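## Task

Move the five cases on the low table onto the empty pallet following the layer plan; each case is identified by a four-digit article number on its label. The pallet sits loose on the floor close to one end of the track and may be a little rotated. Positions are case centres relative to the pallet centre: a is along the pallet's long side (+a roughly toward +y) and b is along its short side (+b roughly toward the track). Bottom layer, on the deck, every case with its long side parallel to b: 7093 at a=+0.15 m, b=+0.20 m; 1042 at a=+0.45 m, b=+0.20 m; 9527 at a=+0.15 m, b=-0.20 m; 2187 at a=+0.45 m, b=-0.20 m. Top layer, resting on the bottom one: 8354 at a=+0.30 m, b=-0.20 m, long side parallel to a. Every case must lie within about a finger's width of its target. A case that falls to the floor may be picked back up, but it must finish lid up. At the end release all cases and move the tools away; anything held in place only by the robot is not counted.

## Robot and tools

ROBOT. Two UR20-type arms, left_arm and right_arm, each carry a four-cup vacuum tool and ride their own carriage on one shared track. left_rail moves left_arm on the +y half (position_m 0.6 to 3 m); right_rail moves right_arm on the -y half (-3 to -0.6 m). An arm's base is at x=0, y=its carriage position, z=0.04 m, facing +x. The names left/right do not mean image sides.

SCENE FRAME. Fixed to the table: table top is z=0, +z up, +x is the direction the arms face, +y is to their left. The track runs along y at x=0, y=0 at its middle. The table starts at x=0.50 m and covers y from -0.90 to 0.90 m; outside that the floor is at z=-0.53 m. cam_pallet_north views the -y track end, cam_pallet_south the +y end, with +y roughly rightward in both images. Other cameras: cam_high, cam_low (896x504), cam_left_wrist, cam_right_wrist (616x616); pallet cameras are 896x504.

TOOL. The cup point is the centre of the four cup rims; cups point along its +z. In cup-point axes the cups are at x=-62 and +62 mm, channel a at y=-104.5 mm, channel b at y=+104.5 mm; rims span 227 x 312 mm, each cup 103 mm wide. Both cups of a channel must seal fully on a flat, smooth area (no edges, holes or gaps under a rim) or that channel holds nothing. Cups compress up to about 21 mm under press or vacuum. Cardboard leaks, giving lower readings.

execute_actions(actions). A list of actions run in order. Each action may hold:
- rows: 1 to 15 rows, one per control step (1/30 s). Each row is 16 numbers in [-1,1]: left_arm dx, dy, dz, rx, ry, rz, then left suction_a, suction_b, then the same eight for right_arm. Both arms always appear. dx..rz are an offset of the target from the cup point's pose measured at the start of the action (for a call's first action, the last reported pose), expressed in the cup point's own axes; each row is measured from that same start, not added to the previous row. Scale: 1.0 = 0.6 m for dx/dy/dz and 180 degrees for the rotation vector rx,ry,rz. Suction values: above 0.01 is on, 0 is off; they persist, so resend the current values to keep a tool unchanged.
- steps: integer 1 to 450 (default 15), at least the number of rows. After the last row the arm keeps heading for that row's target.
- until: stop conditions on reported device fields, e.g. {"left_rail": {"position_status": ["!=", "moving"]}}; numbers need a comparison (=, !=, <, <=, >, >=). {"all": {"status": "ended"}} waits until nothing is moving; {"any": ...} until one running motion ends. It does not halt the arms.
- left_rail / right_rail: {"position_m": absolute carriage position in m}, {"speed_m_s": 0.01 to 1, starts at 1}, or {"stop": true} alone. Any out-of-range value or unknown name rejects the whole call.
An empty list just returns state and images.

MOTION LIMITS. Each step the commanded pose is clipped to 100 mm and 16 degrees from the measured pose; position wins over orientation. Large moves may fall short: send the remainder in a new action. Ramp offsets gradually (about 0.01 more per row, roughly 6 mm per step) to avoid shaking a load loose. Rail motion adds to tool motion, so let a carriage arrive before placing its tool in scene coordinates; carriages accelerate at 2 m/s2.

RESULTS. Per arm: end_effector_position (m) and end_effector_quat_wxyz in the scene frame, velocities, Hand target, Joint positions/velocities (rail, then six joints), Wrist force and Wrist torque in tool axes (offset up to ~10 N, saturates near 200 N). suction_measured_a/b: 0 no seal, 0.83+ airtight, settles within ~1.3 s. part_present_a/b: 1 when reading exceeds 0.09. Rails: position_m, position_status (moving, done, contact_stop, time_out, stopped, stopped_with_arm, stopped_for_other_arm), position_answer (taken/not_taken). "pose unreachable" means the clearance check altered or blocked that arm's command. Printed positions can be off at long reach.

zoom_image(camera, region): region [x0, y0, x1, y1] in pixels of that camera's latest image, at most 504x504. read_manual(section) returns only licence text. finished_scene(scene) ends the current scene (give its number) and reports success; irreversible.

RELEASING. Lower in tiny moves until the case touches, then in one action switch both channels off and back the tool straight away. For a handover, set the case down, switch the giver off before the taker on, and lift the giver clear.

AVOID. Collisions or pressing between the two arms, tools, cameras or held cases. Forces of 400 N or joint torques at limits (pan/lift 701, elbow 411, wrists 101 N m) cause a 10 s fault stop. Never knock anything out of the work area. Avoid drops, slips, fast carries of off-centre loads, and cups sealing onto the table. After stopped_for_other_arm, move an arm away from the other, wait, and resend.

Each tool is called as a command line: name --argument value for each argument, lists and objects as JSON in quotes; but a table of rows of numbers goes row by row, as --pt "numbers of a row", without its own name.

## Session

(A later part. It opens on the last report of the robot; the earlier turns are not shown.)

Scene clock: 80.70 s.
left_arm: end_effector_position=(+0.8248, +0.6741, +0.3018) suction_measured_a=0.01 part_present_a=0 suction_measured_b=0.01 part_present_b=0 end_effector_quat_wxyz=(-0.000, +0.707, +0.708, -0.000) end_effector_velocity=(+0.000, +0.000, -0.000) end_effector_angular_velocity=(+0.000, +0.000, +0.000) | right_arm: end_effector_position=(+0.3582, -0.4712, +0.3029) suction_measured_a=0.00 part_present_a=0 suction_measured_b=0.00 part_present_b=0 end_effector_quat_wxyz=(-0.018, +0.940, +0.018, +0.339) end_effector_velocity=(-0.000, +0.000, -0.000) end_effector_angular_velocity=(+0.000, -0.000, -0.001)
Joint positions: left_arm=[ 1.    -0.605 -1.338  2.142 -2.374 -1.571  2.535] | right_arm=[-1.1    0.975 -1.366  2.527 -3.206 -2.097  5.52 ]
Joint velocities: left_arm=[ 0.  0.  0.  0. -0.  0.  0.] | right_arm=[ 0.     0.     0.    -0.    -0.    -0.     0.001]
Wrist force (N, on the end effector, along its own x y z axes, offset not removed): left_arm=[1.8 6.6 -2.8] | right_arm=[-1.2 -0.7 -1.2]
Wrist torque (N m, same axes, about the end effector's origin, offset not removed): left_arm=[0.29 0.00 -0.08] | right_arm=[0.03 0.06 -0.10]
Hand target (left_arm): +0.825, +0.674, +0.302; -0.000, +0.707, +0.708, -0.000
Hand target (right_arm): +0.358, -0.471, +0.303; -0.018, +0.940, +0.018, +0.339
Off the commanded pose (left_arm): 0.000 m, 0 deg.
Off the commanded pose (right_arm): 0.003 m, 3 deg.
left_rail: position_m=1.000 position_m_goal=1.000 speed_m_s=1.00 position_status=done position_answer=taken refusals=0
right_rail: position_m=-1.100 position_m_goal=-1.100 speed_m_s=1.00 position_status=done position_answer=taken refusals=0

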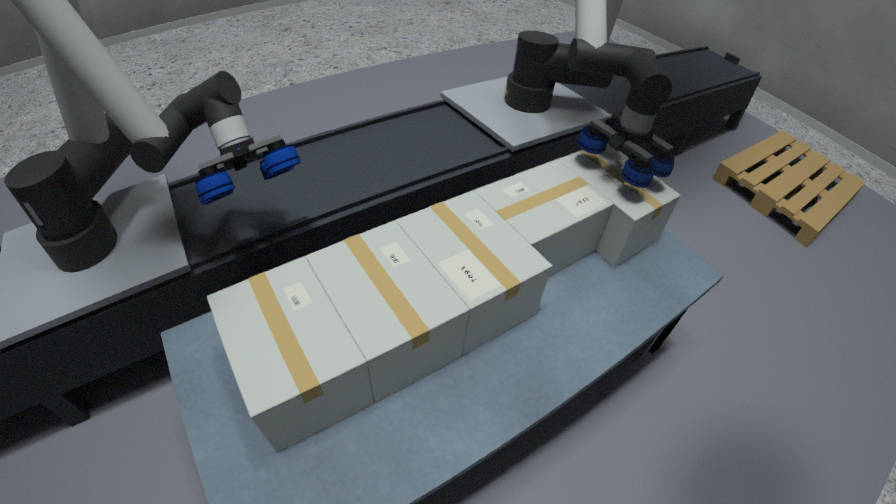

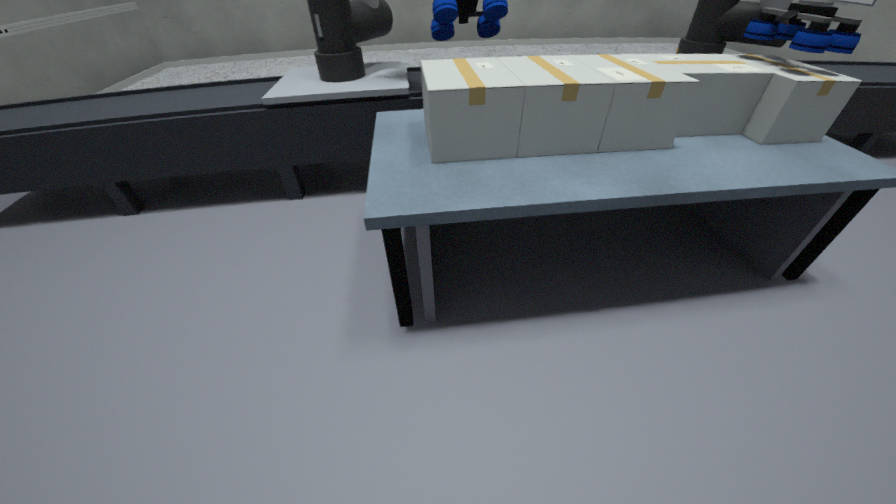

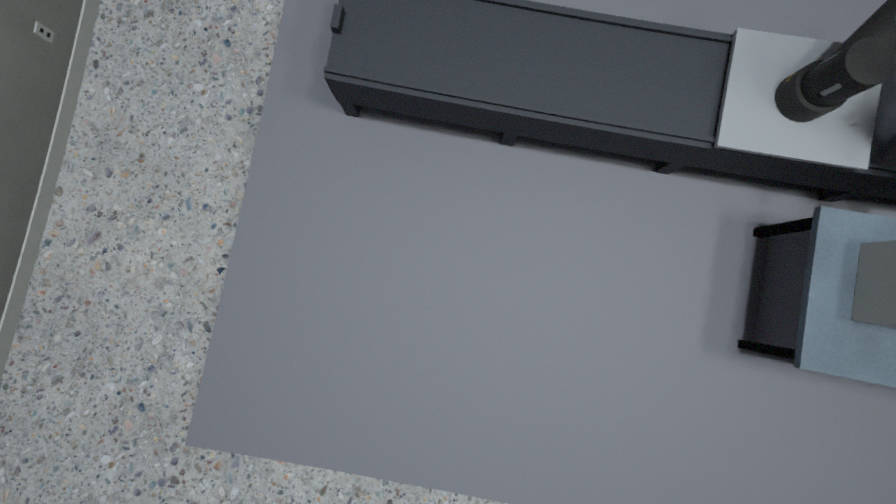

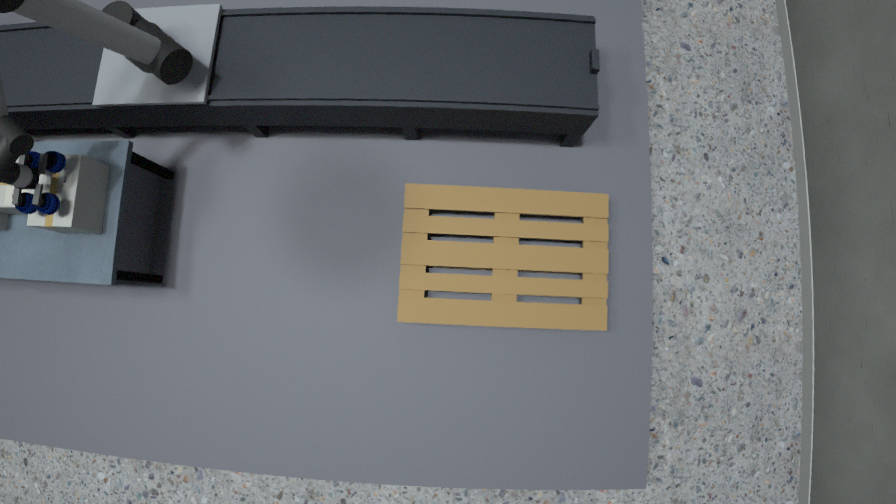

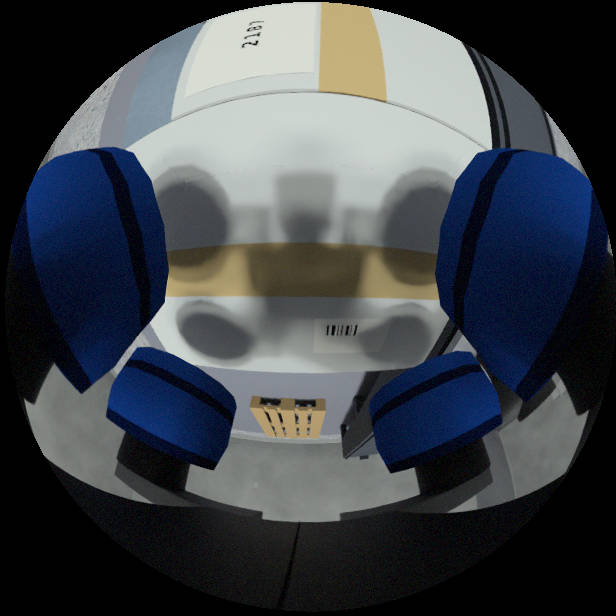

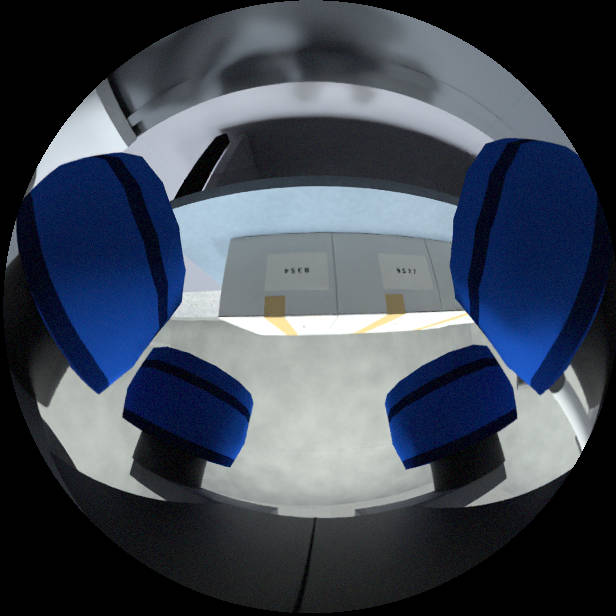

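zoom_image --camera "cam_pallet_south" --region '[0, 135, 120, 245]'

zoom_image --camera "cam_high" --region '[560, 110, 700, 230]'

Region (0, 135, 120, 245) of cam_pallet_south's 896x504 image, scaled by 4.200, with more detail than that image has; it fills the top 462 rows of this view, and the rest is white.

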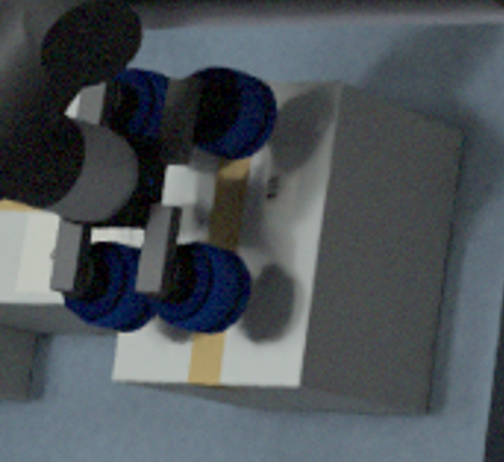

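Region (560, 110, 700, 230) of cam_high's 896x504 image, scaled by 3.600, with more detail than that image has; it fills the top 432 rows of this view, and the rest is white.

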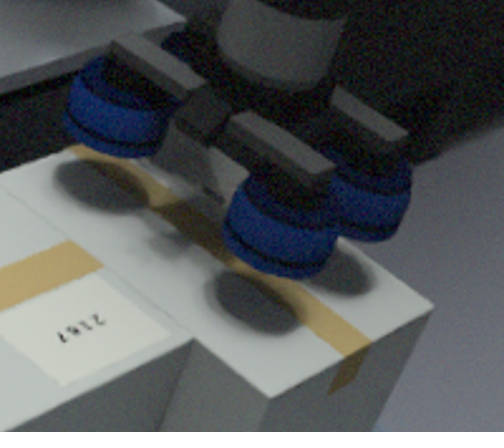

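zoom_image --camera "cam_left_wrist" --region '[170, 310, 450, 400]'

Region (170, 310, 450, 400) of cam_left_wrist's 616x616 image, scaled by 1.800, with more detail than that image has; it fills the top 162 rows of this view, and the rest is white.

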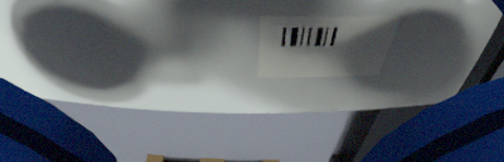

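execute_actions --actions '[{"right_rail": {"position_m": -3.0}, "rows": [[-0.01,0.008,0.005,0,0,0,0,0,0,0,0,0,0,0,0,0],[-0.02,0.016,0.015,0,0,0,0,0,0,0,0,0,0,0,0,0],[-0.03,0.024,0.028,0,0,0,0,0,0,0,0,0,0,0,0,0],[-0.0333,0.0267,0.042,0,0,0,0,0,0,0,0,0,0,0,0,0],[-0.0333,0.0267,0.055,0,0,0,0,0,0,0,0,0,0,0,0,0],[-0.0333,0.0267,0.066,0,0,0,1,1,0,0,0,0,0,0,0,0],[-0.0333,0.0267,0.075,0,0,0,1,1,0,0,0,0,0,0,0,0],[-0.0333,0.0267,0.082,0,0,0,1,1,0,0,0,0,0,0,0,0],[-0.0333,0.0267,0.087,0,0,0,1,1,0,0,0,0,0,0,0,0],[-0.0333,0.0267,0.0913,0,0,0,1,1,0,0,0,0,0,0,0,0]], "steps": 30}]'

Scene clock: 129.40 s.
left_arm: end_effector_position=(+0.8408, +0.6542, +0.2471) suction_measured_a=0.01 part_present_a=0 suction_measured_b=0.01 part_present_b=0 end_effector_quat_wxyz=(-0.000, +0.707, +0.708, -0.000) end_effector_velocity=(+0.000, -0.000, -0.001) end_effector_angular_velocity=(-0.000, -0.000, -0.000) | right_arm: end_effector_position=(+0.3582, -1.1778, +0.3029) suction_measured_a=0.00 part_present_a=0 suction_measured_b=0.00 part_present_b=0 end_effector_quat_wxyz=(-0.018, +0.940, +0.018, +0.339) end_effector_velocity=(-0.000, -1.000, +0.000) end_effector_angular_velocity=(+0.000, +0.000, +0.000)
Joint positions: left_arm=[ 1.    -0.613 -1.26   2.14  -2.45  -1.571  2.527] | right_arm=[-1.806  0.975 -1.366  2.527 -3.206 -2.097  5.52 ]
Joint velocities: left_arm=[ 0.    -0.     0.001  0.    -0.001  0.    -0.   ] | right_arm=[-1.  0. -0.  0. -0.  0. -0.]
Wrist force (N, on the end effector, along its own x y z axes, offset not removed): left_arm=[2.6 -1.4 5.5] | right_arm=[-4.2 0.5 -2.1]
Wrist torque (N m, same axes, about the end effector's origin, offset not removed): left_arm=[-0.67 -0.26 -0.20] | right_arm=[0.10 0.50 -0.02]
Hand target (left_arm): +0.841, +0.654, +0.247; -0.000, +0.707, +0.708, -0.000
Hand target (right_arm): +0.358, -1.238, +0.303; -0.018, +0.940, +0.018, +0.339
Off the commanded pose (left_arm): 0.000 m, 0 deg.
Off the commanded pose (right_arm): 0.000 m, 0 deg.
left_rail: position_m=1.000 position_m_goal=1.000 speed_m_s=1.00 position_status=done position_answer=taken refusals=0
right_rail: position_m=-1.806 position_m_goal=-3.000 speed_m_s=1.00 position_status=moving position_answer=taken refusals=0

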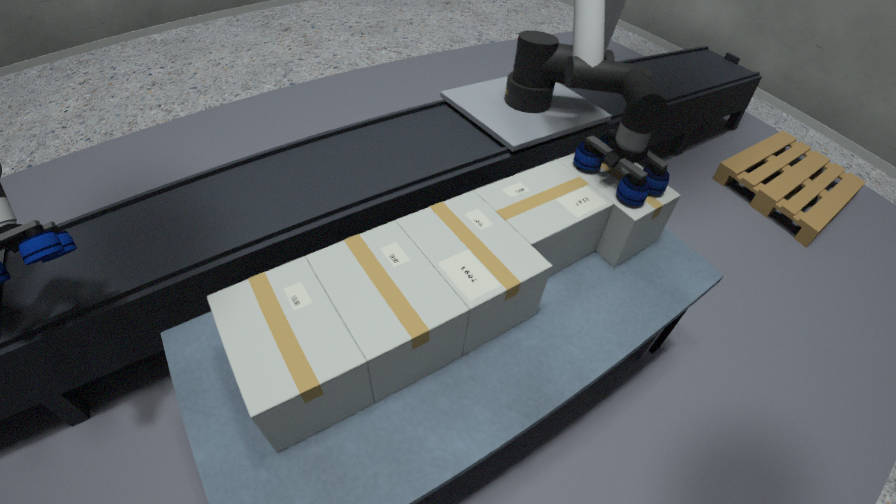

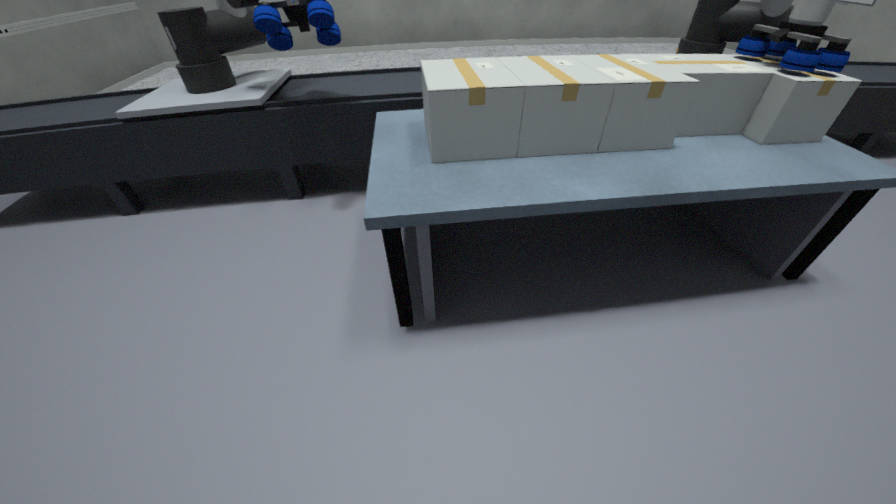

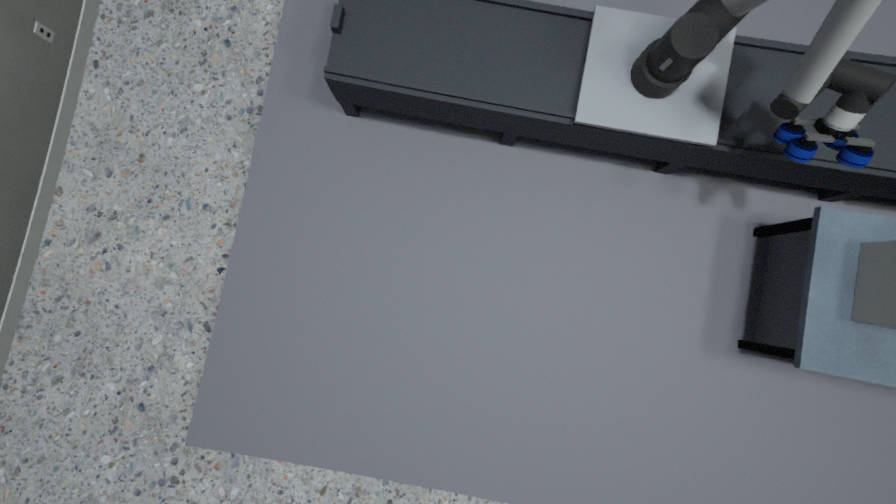

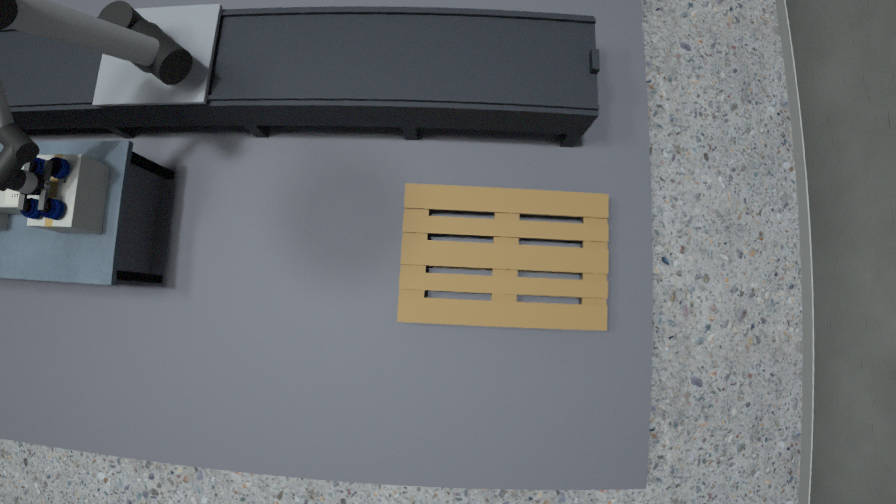

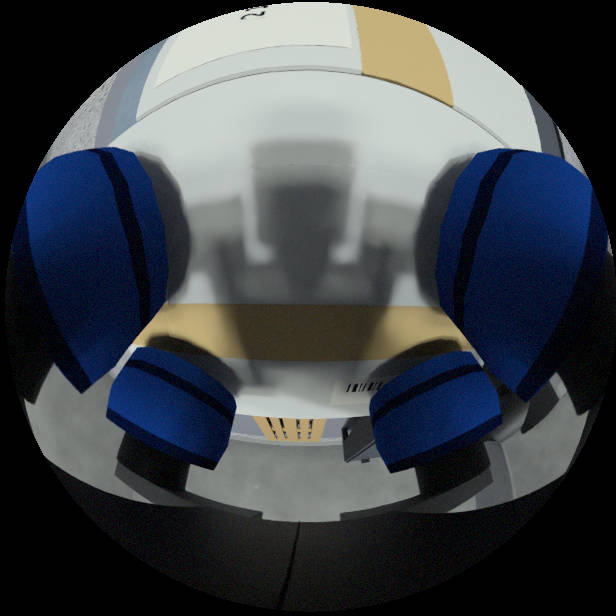

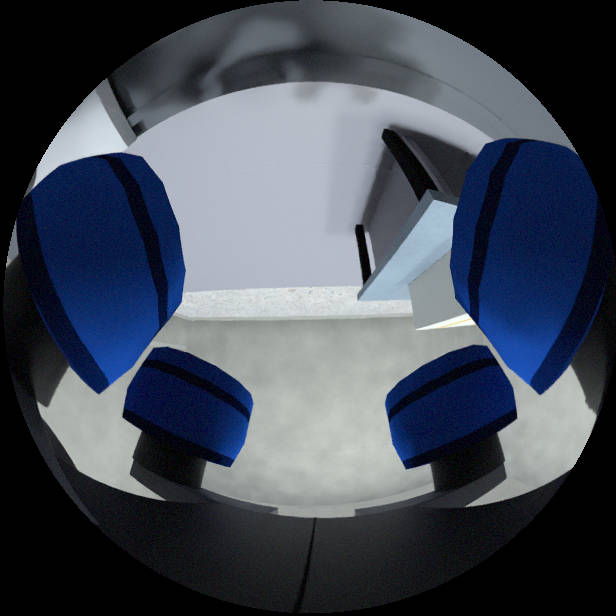

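zoom_image --camera "cam_left_wrist" --region '[130, 40, 490, 430]'

Region (130, 40, 490, 430) of cam_left_wrist's 616x616 image, scaled by 1.292, with more detail than that image has; it fills the left 465 columns of this view, and the rest is white.

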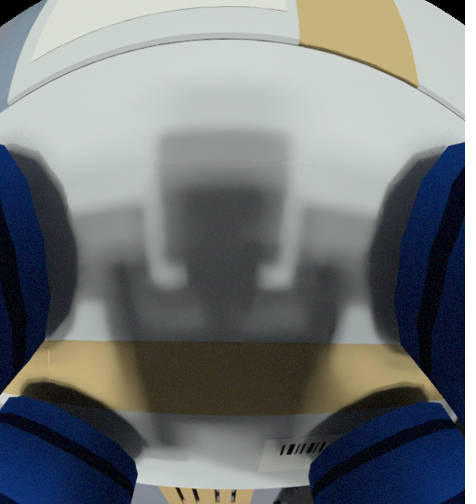

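execute_actions --actions '[{"rows": [[0.008,0,0,0,0,0,1,1,0,0,0,0,0,0,0,0],[0.017,0,0.002,0,0,0,1,1,0,0,0,0,0,0,0,0],[0.025,0,0.006,0,0,0,1,1,0,0,0,0,0,0,0,0],[0.025,0,0.012,0,0,0,1,1,0,0,0,0,0,0,0,0],[0.025,0,0.018,0,0,0,1,1,0,0,0,0,0,0,0,0],[0.025,0,0.024,0,0,0,1,1,0,0,0,0,0,0,0,0],[0.025,0,0.029,0,0,0,1,1,0,0,0,0,0,0,0,0],[0.025,0,0.033,0,0,0,1,1,0,0,0,0,0,0,0,0],[0.025,0,0.036,0,0,0,1,1,0,0,0,0,0,0,0,0]], "steps": 28}]'

Scene clock: 137.43 s.
left_arm: end_effector_position=(+0.8409, +0.6692, +0.2256) suction_measured_a=0.91 part_present_a=1 suction_measured_b=0.91 part_present_b=1 end_effector_quat_wxyz=(-0.000, +0.707, +0.708, -0.000) end_effector_velocity=(-0.000, +0.000, -0.001) end_effector_angular_velocity=(+0.000, +0.000, +0.000) | right_arm: end_effector_position=(+0.3582, -2.3714, +0.3029) suction_measured_a=0.00 part_present_a=0 suction_measured_b=0.00 part_present_b=0 end_effector_quat_wxyz=(-0.018, +0.940, +0.018, +0.339) end_effector_velocity=(-0.000, +0.000, -0.000) end_effector_angular_velocity=(-0.000, +0.000, +0.000)
Joint positions: left_arm=[ 1.    -0.599 -1.242  2.158 -2.487 -1.571  2.541] | right_arm=[-3.     0.975 -1.366  2.527 -3.206 -2.097  5.52 ]
Joint velocities: left_arm=[ 0.     0.     0.001  0.001 -0.001  0.     0.   ] | right_arm=[ 0.  0.  0.  0. -0. -0. -0.]
Wrist force (N, on the end effector, along its own x y z axes, offset not removed): left_arm=[3.3 -0.3 -31.7] | right_arm=[-0.5 -4.1 -1.0]
Wrist torque (N m, same axes, about the end effector's origin, offset not removed): left_arm=[0.94 0.60 -0.07] | right_arm=[-0.56 0.05 -0.08]
Hand target (left_arm): +0.841, +0.669, +0.225; -0.000, +0.707, +0.708, -0.000
Hand target (right_arm): +0.358, -2.371, +0.303; -0.018, +0.940, +0.018, +0.339
Off the commanded pose (left_arm): 0.000 m, 0 deg.
Off the commanded pose (right_arm): 0.000 m, 0 deg.
left_rail: position_m=1.000 position_m_goal=1.000 speed_m_s=1.00 position_status=done position_answer=taken refusals=0
right_rail: position_m=-3.000 position_m_goal=-3.000 speed_m_s=1.00 position_status=done position_answer=taken refusals=0

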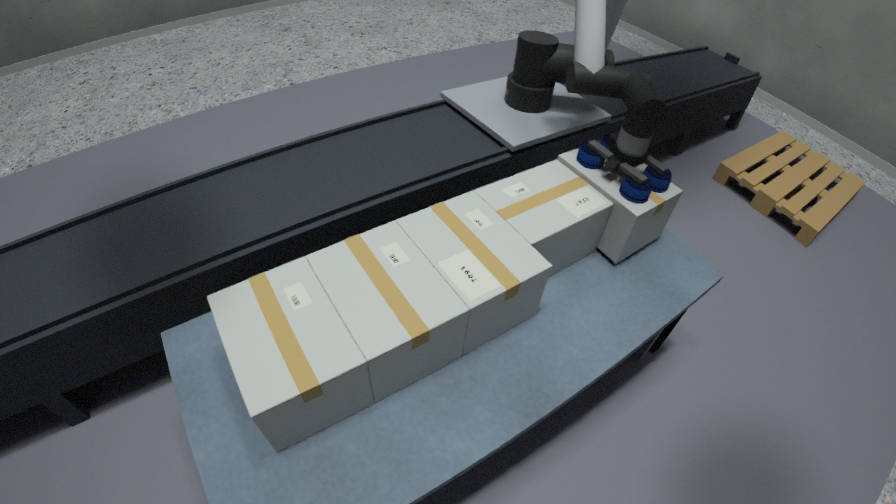

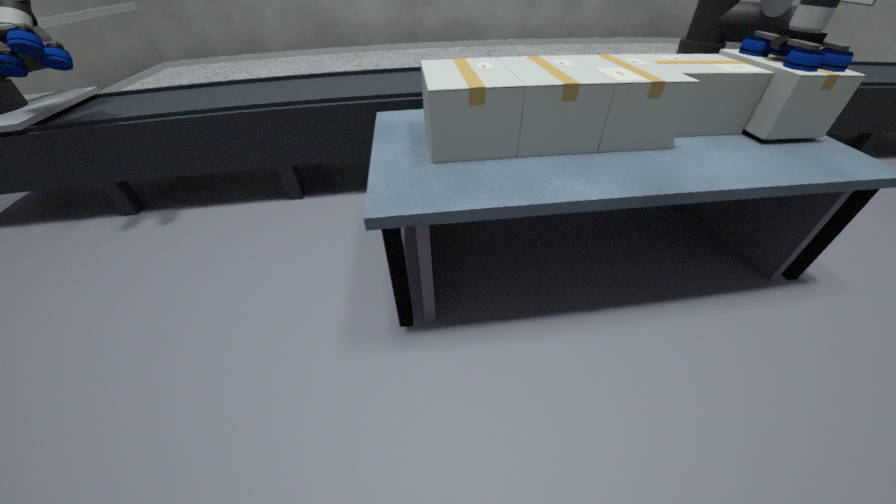

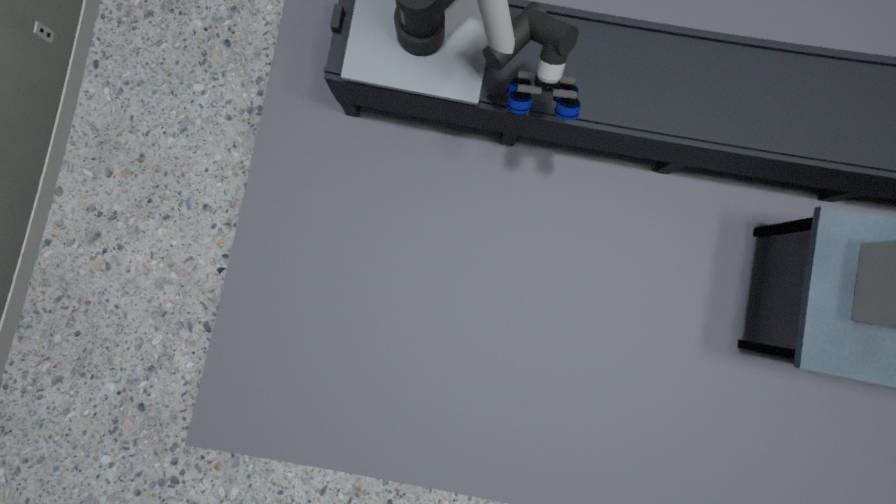

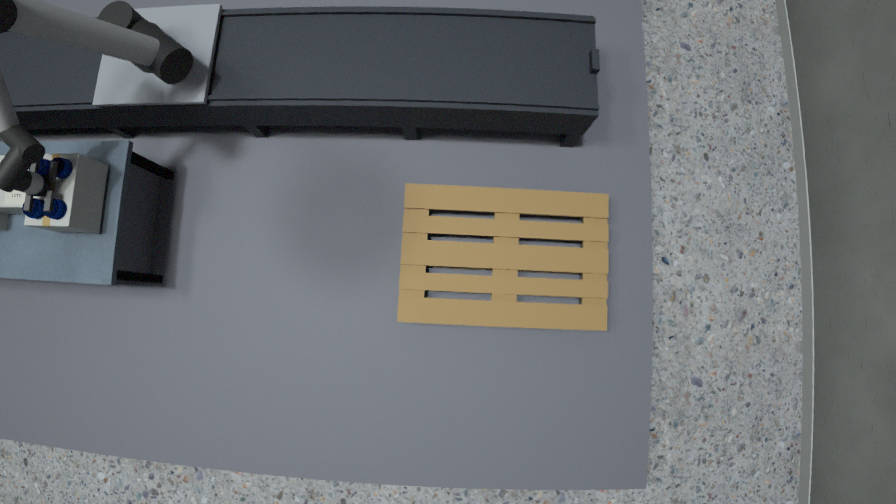

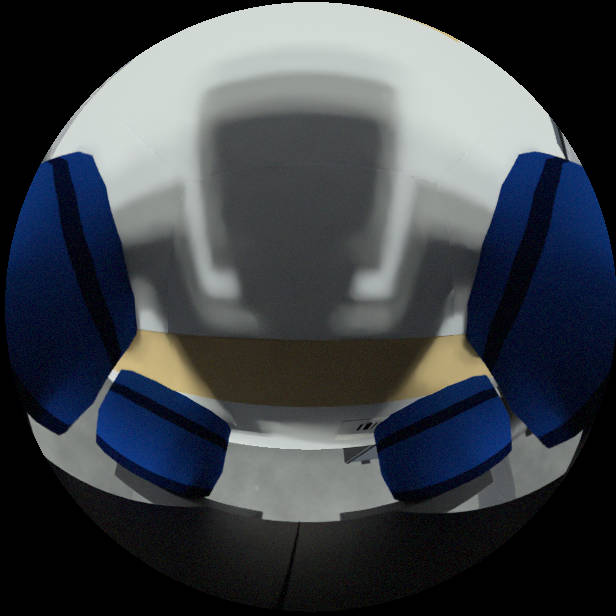

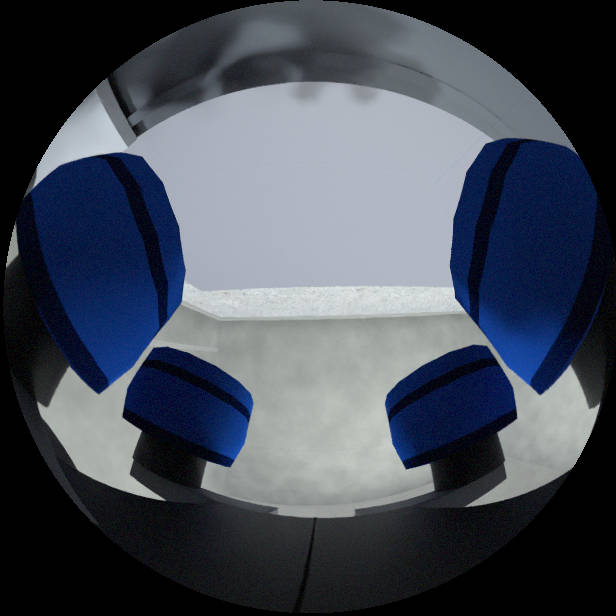

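zoom_image --camera "cam_low" --region '[660, 30, 880, 160]'

zoom_image --camera "cam_high" --region '[540, 130, 700, 280]'

Region (660, 30, 880, 160) of cam_low's 896x504 image, scaled by 2.291, with more detail than that image has; it fills the top 298 rows of this view, and the rest is white.

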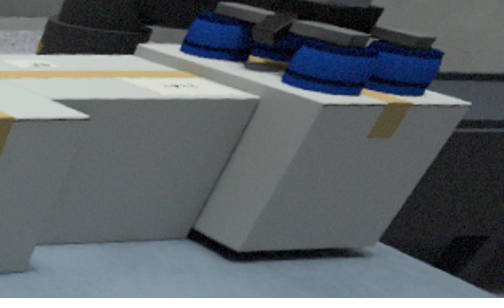

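Region (540, 130, 700, 280) of cam_high's 896x504 image, scaled by 3.150, with more detail than that image has; it fills the top 472 rows of this view, and the rest is white.

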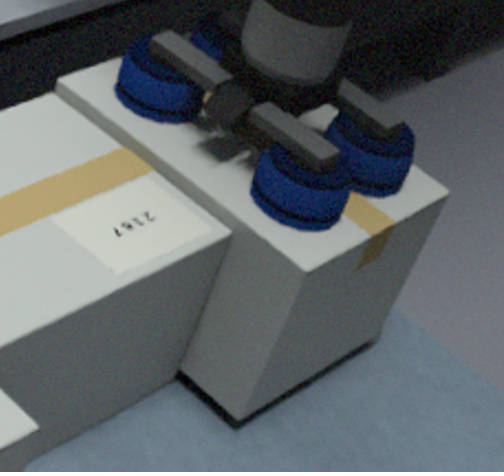

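execute_actions --actions '[{"left_rail": {"position_m": 3.0}, "rows": [[0,0,-0.008,0,0,0,1,1,0,0,0,0,0,0,0,0],[0.01,0,-0.016,0,0,0,1,1,0,0,0,0,0,0,0,0],[0.025,0,-0.024,0,0,0,1,1,0,0,0,0,0,0,0,0],[0.045,0,-0.03,0,0,0,1,1,0,0,0,0,0,0,0,0],[0.07,0,-0.03,0,0,0,1,1,0,0,0,0,0,0,0,0],[0.10,0,-0.03,0,0,0,1,1,0,0,0,0,0,0,0,0],[0.135,0,-0.03,0,0,0,1,1,0,0,0,0,0,0,0,0],[0.17,0,-0.03,0,0,0,1,1,0,0,0,0,0,0,0,0],[0.21,0,-0.03,0,0,0,1,1,0,0,0,0,0,0,0,0],[0.25,0,-0.03,0,0,0,1,1,0,0,0,0,0,0,0,0],[0.29,0,-0.03,0,0,0,1,1,0,0,0,0,0,0,0,0],[0.33,0,-0.03,0,0,0,1,1,0,0,0,0,0,0,0,0],[0.37,0,-0.03,0,0,0,1,1,0,0,0,0,0,0,0,0],[0.41,0,-0.03,0,0,0,1,1,0,0,0,0,0,0,0,0],[0.45,0,-0.03,0,0,0,1,1,0,0,0,0,0,0,0,0]], "steps": 22}, {"rows": [[0.15,-0.005,0.08,0,0,0.001,1,1,0,0,0,0,0,0,0,0],[0.3,-0.01,0.18,0,0,0.002,1,1,0,0,0,0,0,0,0,0],[0.5,-0.015,0.30,0,0,0.003,1,1,0,0,0,0,0,0,0,0],[0.7,-0.02,0.44,0,0,0.0034,1,1,0,0,0,0,0,0,0,0],[0.95,-0.028,0.62,0,0,0.0034,1,1,0,0,0,0,0,0,0,0]], "steps": 54}]'

Scene clock: 156.67 s.
left_arm: end_effector_position=(+0.8173, +3.4719, -0.1273) suction_measured_a=0.94 part_present_a=1 suction_measured_b=0.94 part_present_b=1 end_effector_quat_wxyz=(-0.001, +0.709, +0.705, +0.001) end_effector_velocity=(+0.006, +0.040, -0.012) end_effector_angular_velocity=(-0.002, +0.001, -0.002) | right_arm: end_effector_position=(+0.3582, -2.3714, +0.3029) suction_measured_a=0.00 part_present_a=0 suction_measured_b=0.00 part_present_b=0 end_effector_quat_wxyz=(-0.018, +0.940, +0.018, +0.339) end_effector_velocity=(-0.000, +0.000, +0.000) end_effector_angular_velocity=(-0.000, -0.000, +0.000)
Joint positions: left_arm=[ 3.     0.308 -0.768  2.142 -2.945 -1.568  3.455] | right_arm=[-3.     0.975 -1.366  2.527 -3.206 -2.097  5.52 ]
Joint velocities: left_arm=[ 0.025  0.014  0.02  -0.022  0.004 -0.001  0.016] | right_arm=[ 0.  0. -0. -0.  0. -0. -0.]
Wrist force (N, on the end effector, along its own x y z axes, offset not removed): left_arm=[22.8 0.2 -31.3] | right_arm=[-4.3 -4.4 -0.6]
Wrist torque (N m, same axes, about the end effector's origin, offset not removed): left_arm=[0.92 2.08 -0.31] | right_arm=[-0.62 0.45 -0.09]
Hand target (left_arm): +0.818, +3.474, -0.129; -0.001, +0.709, +0.705, +0.001
Hand target (right_arm): +0.358, -2.371, +0.303; -0.018, +0.940, +0.018, +0.339
Off the commanded pose (left_arm): 0.002 m, 0 deg.
Off the commanded pose (right_arm): 0.000 m, 0 deg.
left_rail: position_m=3.000 position_m_goal=3.000 speed_m_s=1.00 position_status=moving position_answer=taken refusals=0
right_rail: position_m=-3.000 position_m_goal=-3.000 speed_m_s=1.00 position_status=done position_answer=taken refusals=0

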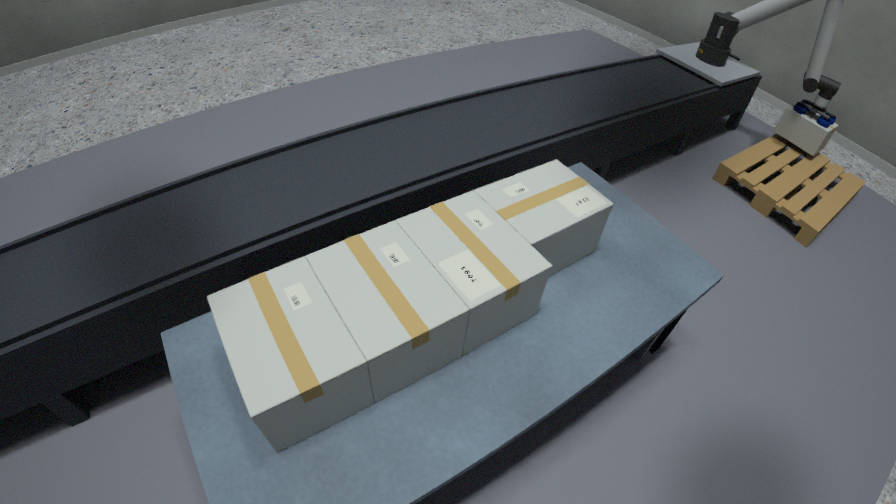

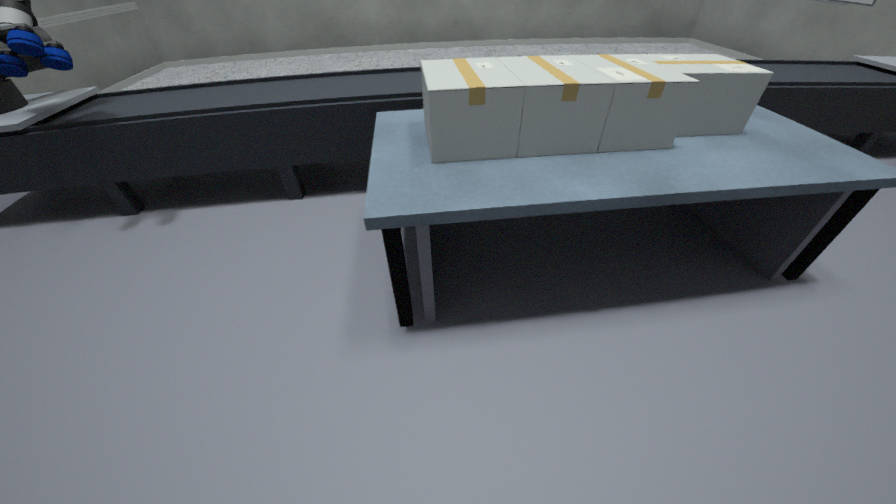

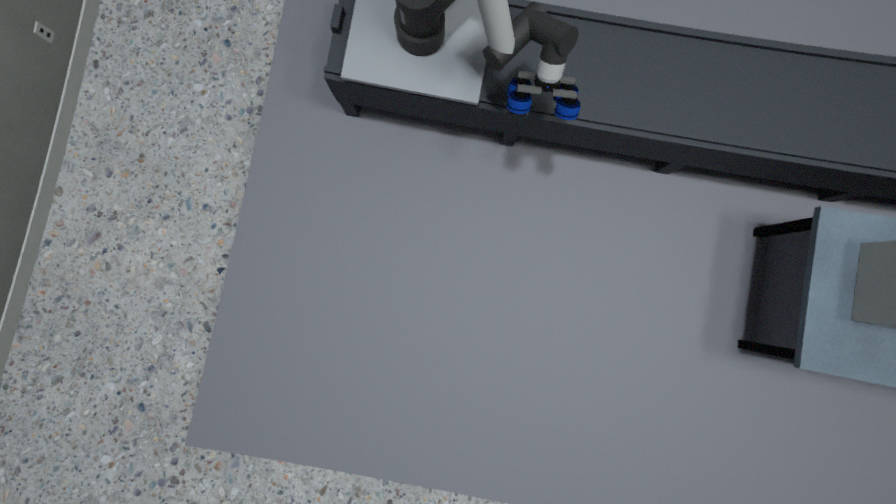

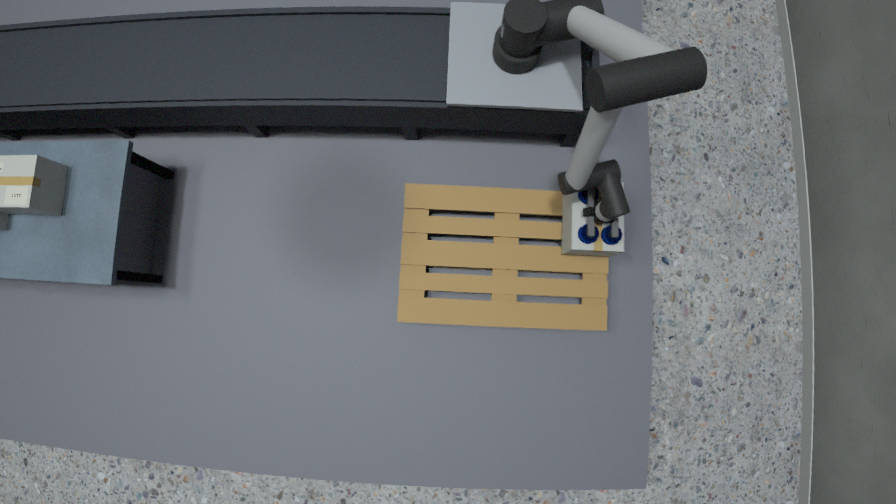

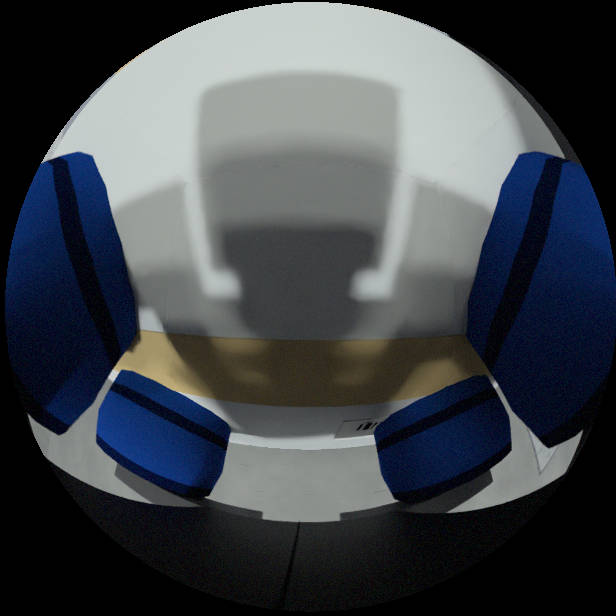

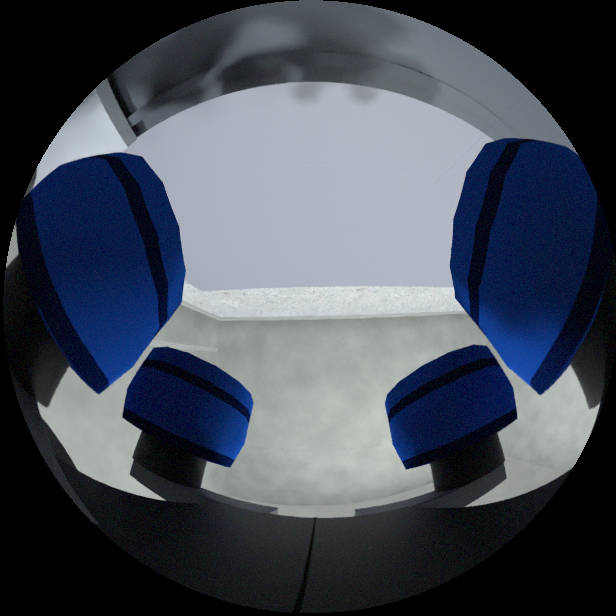

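execute_actions --actions '[{"rows": [[-0.004,0.003,0.012,0,0,0,1,1,0,0,0,0,0,0,0,0],[-0.008,0.006,0.025,0,0,0,1,1,0,0,0,0,0,0,0,0],[-0.012,0.009,0.038,0,0,0.001,1,1,0,0,0,0,0,0,0,0],[-0.0145,0.011,0.05,0,0,0.0015,1,1,0,0,0,0,0,0,0,0],[-0.0145,0.011,0.063,0,0,0.0015,1,1,0,0,0,0,0,0,0,0]], "steps": 12}]'

Scene clock: 159.87 s.
left_arm: end_effector_position=(+0.8228, +3.4641, -0.1608) suction_measured_a=0.94 part_present_a=1 suction_measured_b=0.94 part_present_b=1 end_effector_quat_wxyz=(-0.001, +0.710, +0.704, +0.001) end_effector_velocity=(+0.007, -0.007, -0.038) end_effector_angular_velocity=(+0.001, -0.003, -0.004) | right_arm: end_effector_position=(+0.3582, -2.3714, +0.3029) suction_measured_a=0.00 part_present_a=0 suction_measured_b=0.00 part_present_b=0 end_effector_quat_wxyz=(-0.018, +0.940, +0.018, +0.339) end_effector_velocity=(+0.000, -0.000, -0.000) end_effector_angular_velocity=(-0.000, +0.000, -0.000)
Joint positions: left_arm=[ 3.     0.298 -0.723  2.132 -2.98  -1.568  3.45 ] | right_arm=[-3.     0.975 -1.366  2.527 -3.206 -2.097  5.52 ]
Joint velocities: left_arm=[ 0.    -0.01   0.052 -0.014 -0.041 -0.    -0.005] | right_arm=[ 0. -0.  0.  0. -0.  0.  0.]
Wrist force (N, on the end effector, along its own x y z axes, offset not removed): left_arm=[1.9 2.0 -27.2] | right_arm=[-4.0 -2.9 -2.4]
Wrist torque (N m, same axes, about the end effector's origin, offset not removed): left_arm=[1.14 0.58 0.09] | right_arm=[-0.40 0.49 -0.05]
Hand target (left_arm): +0.824, +3.463, -0.165; -0.001, +0.711, +0.704, +0.001
Hand target (right_arm): +0.358, -2.371, +0.303; -0.018, +0.940, +0.018, +0.339
Off the commanded pose (left_arm): 0.005 m, 0 deg.
Off the commanded pose (right_arm): 0.000 m, 0 deg.
left_rail: position_m=3.000 position_m_goal=3.000 speed_m_s=1.00 position_status=done position_answer=taken refusals=0
right_rail: position_m=-3.000 position_m_goal=-3.000 speed_m_s=1.00 position_status=done position_answer=taken refusals=0

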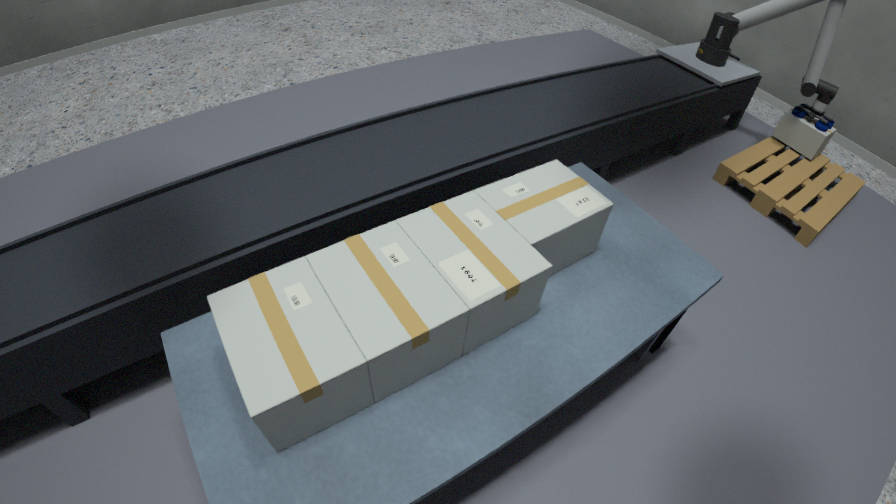

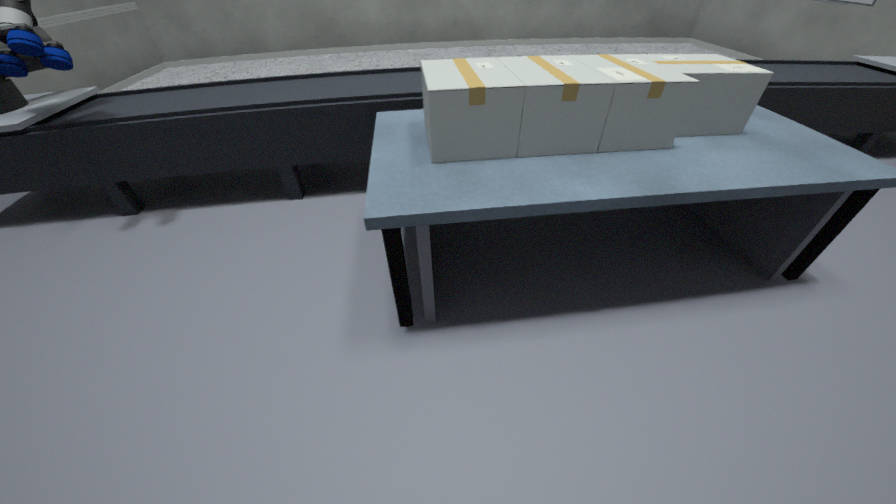

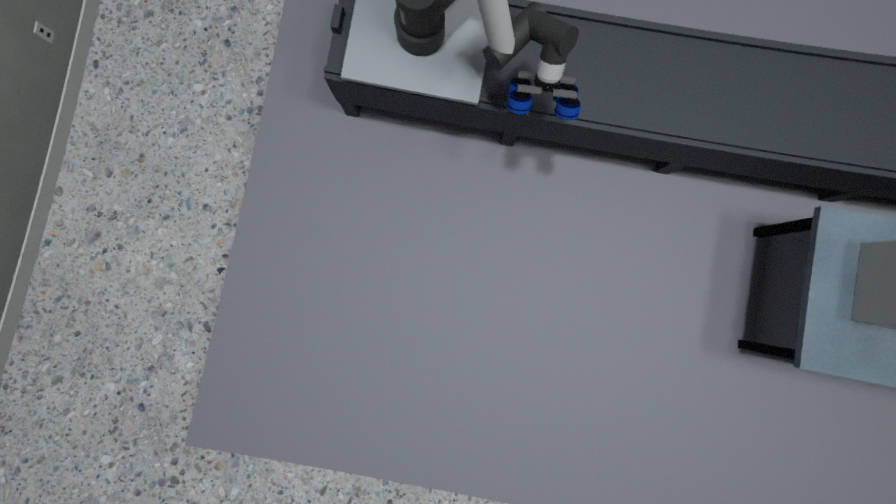

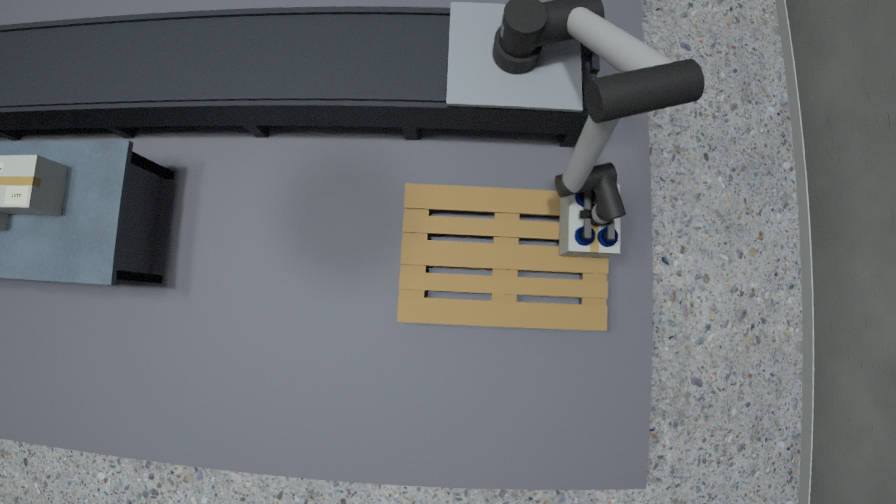

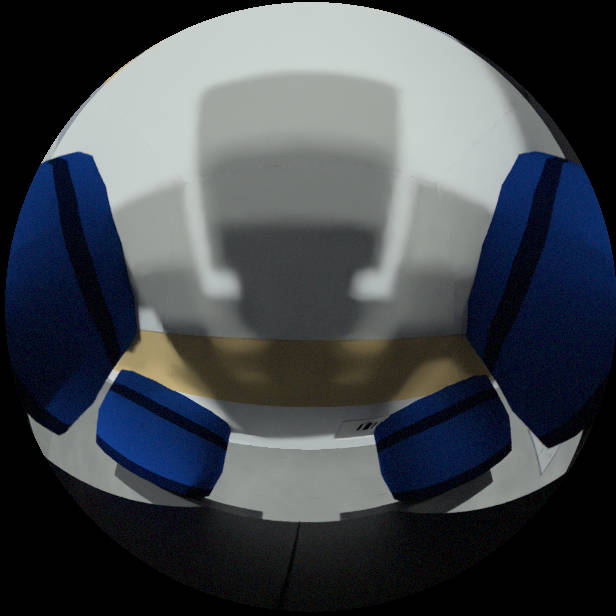

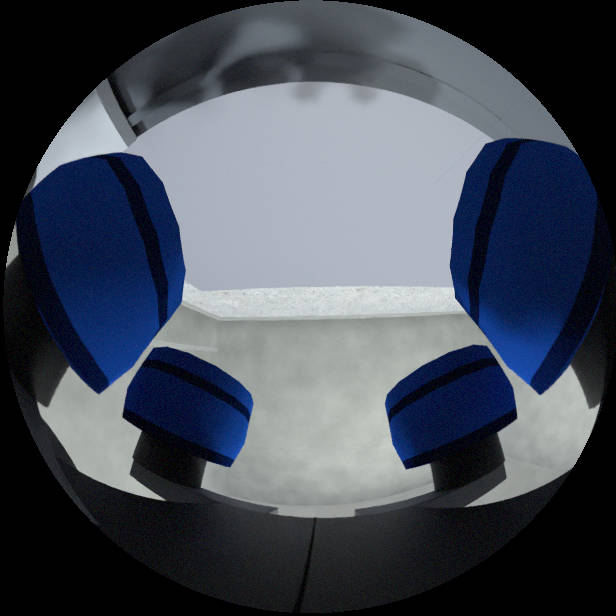

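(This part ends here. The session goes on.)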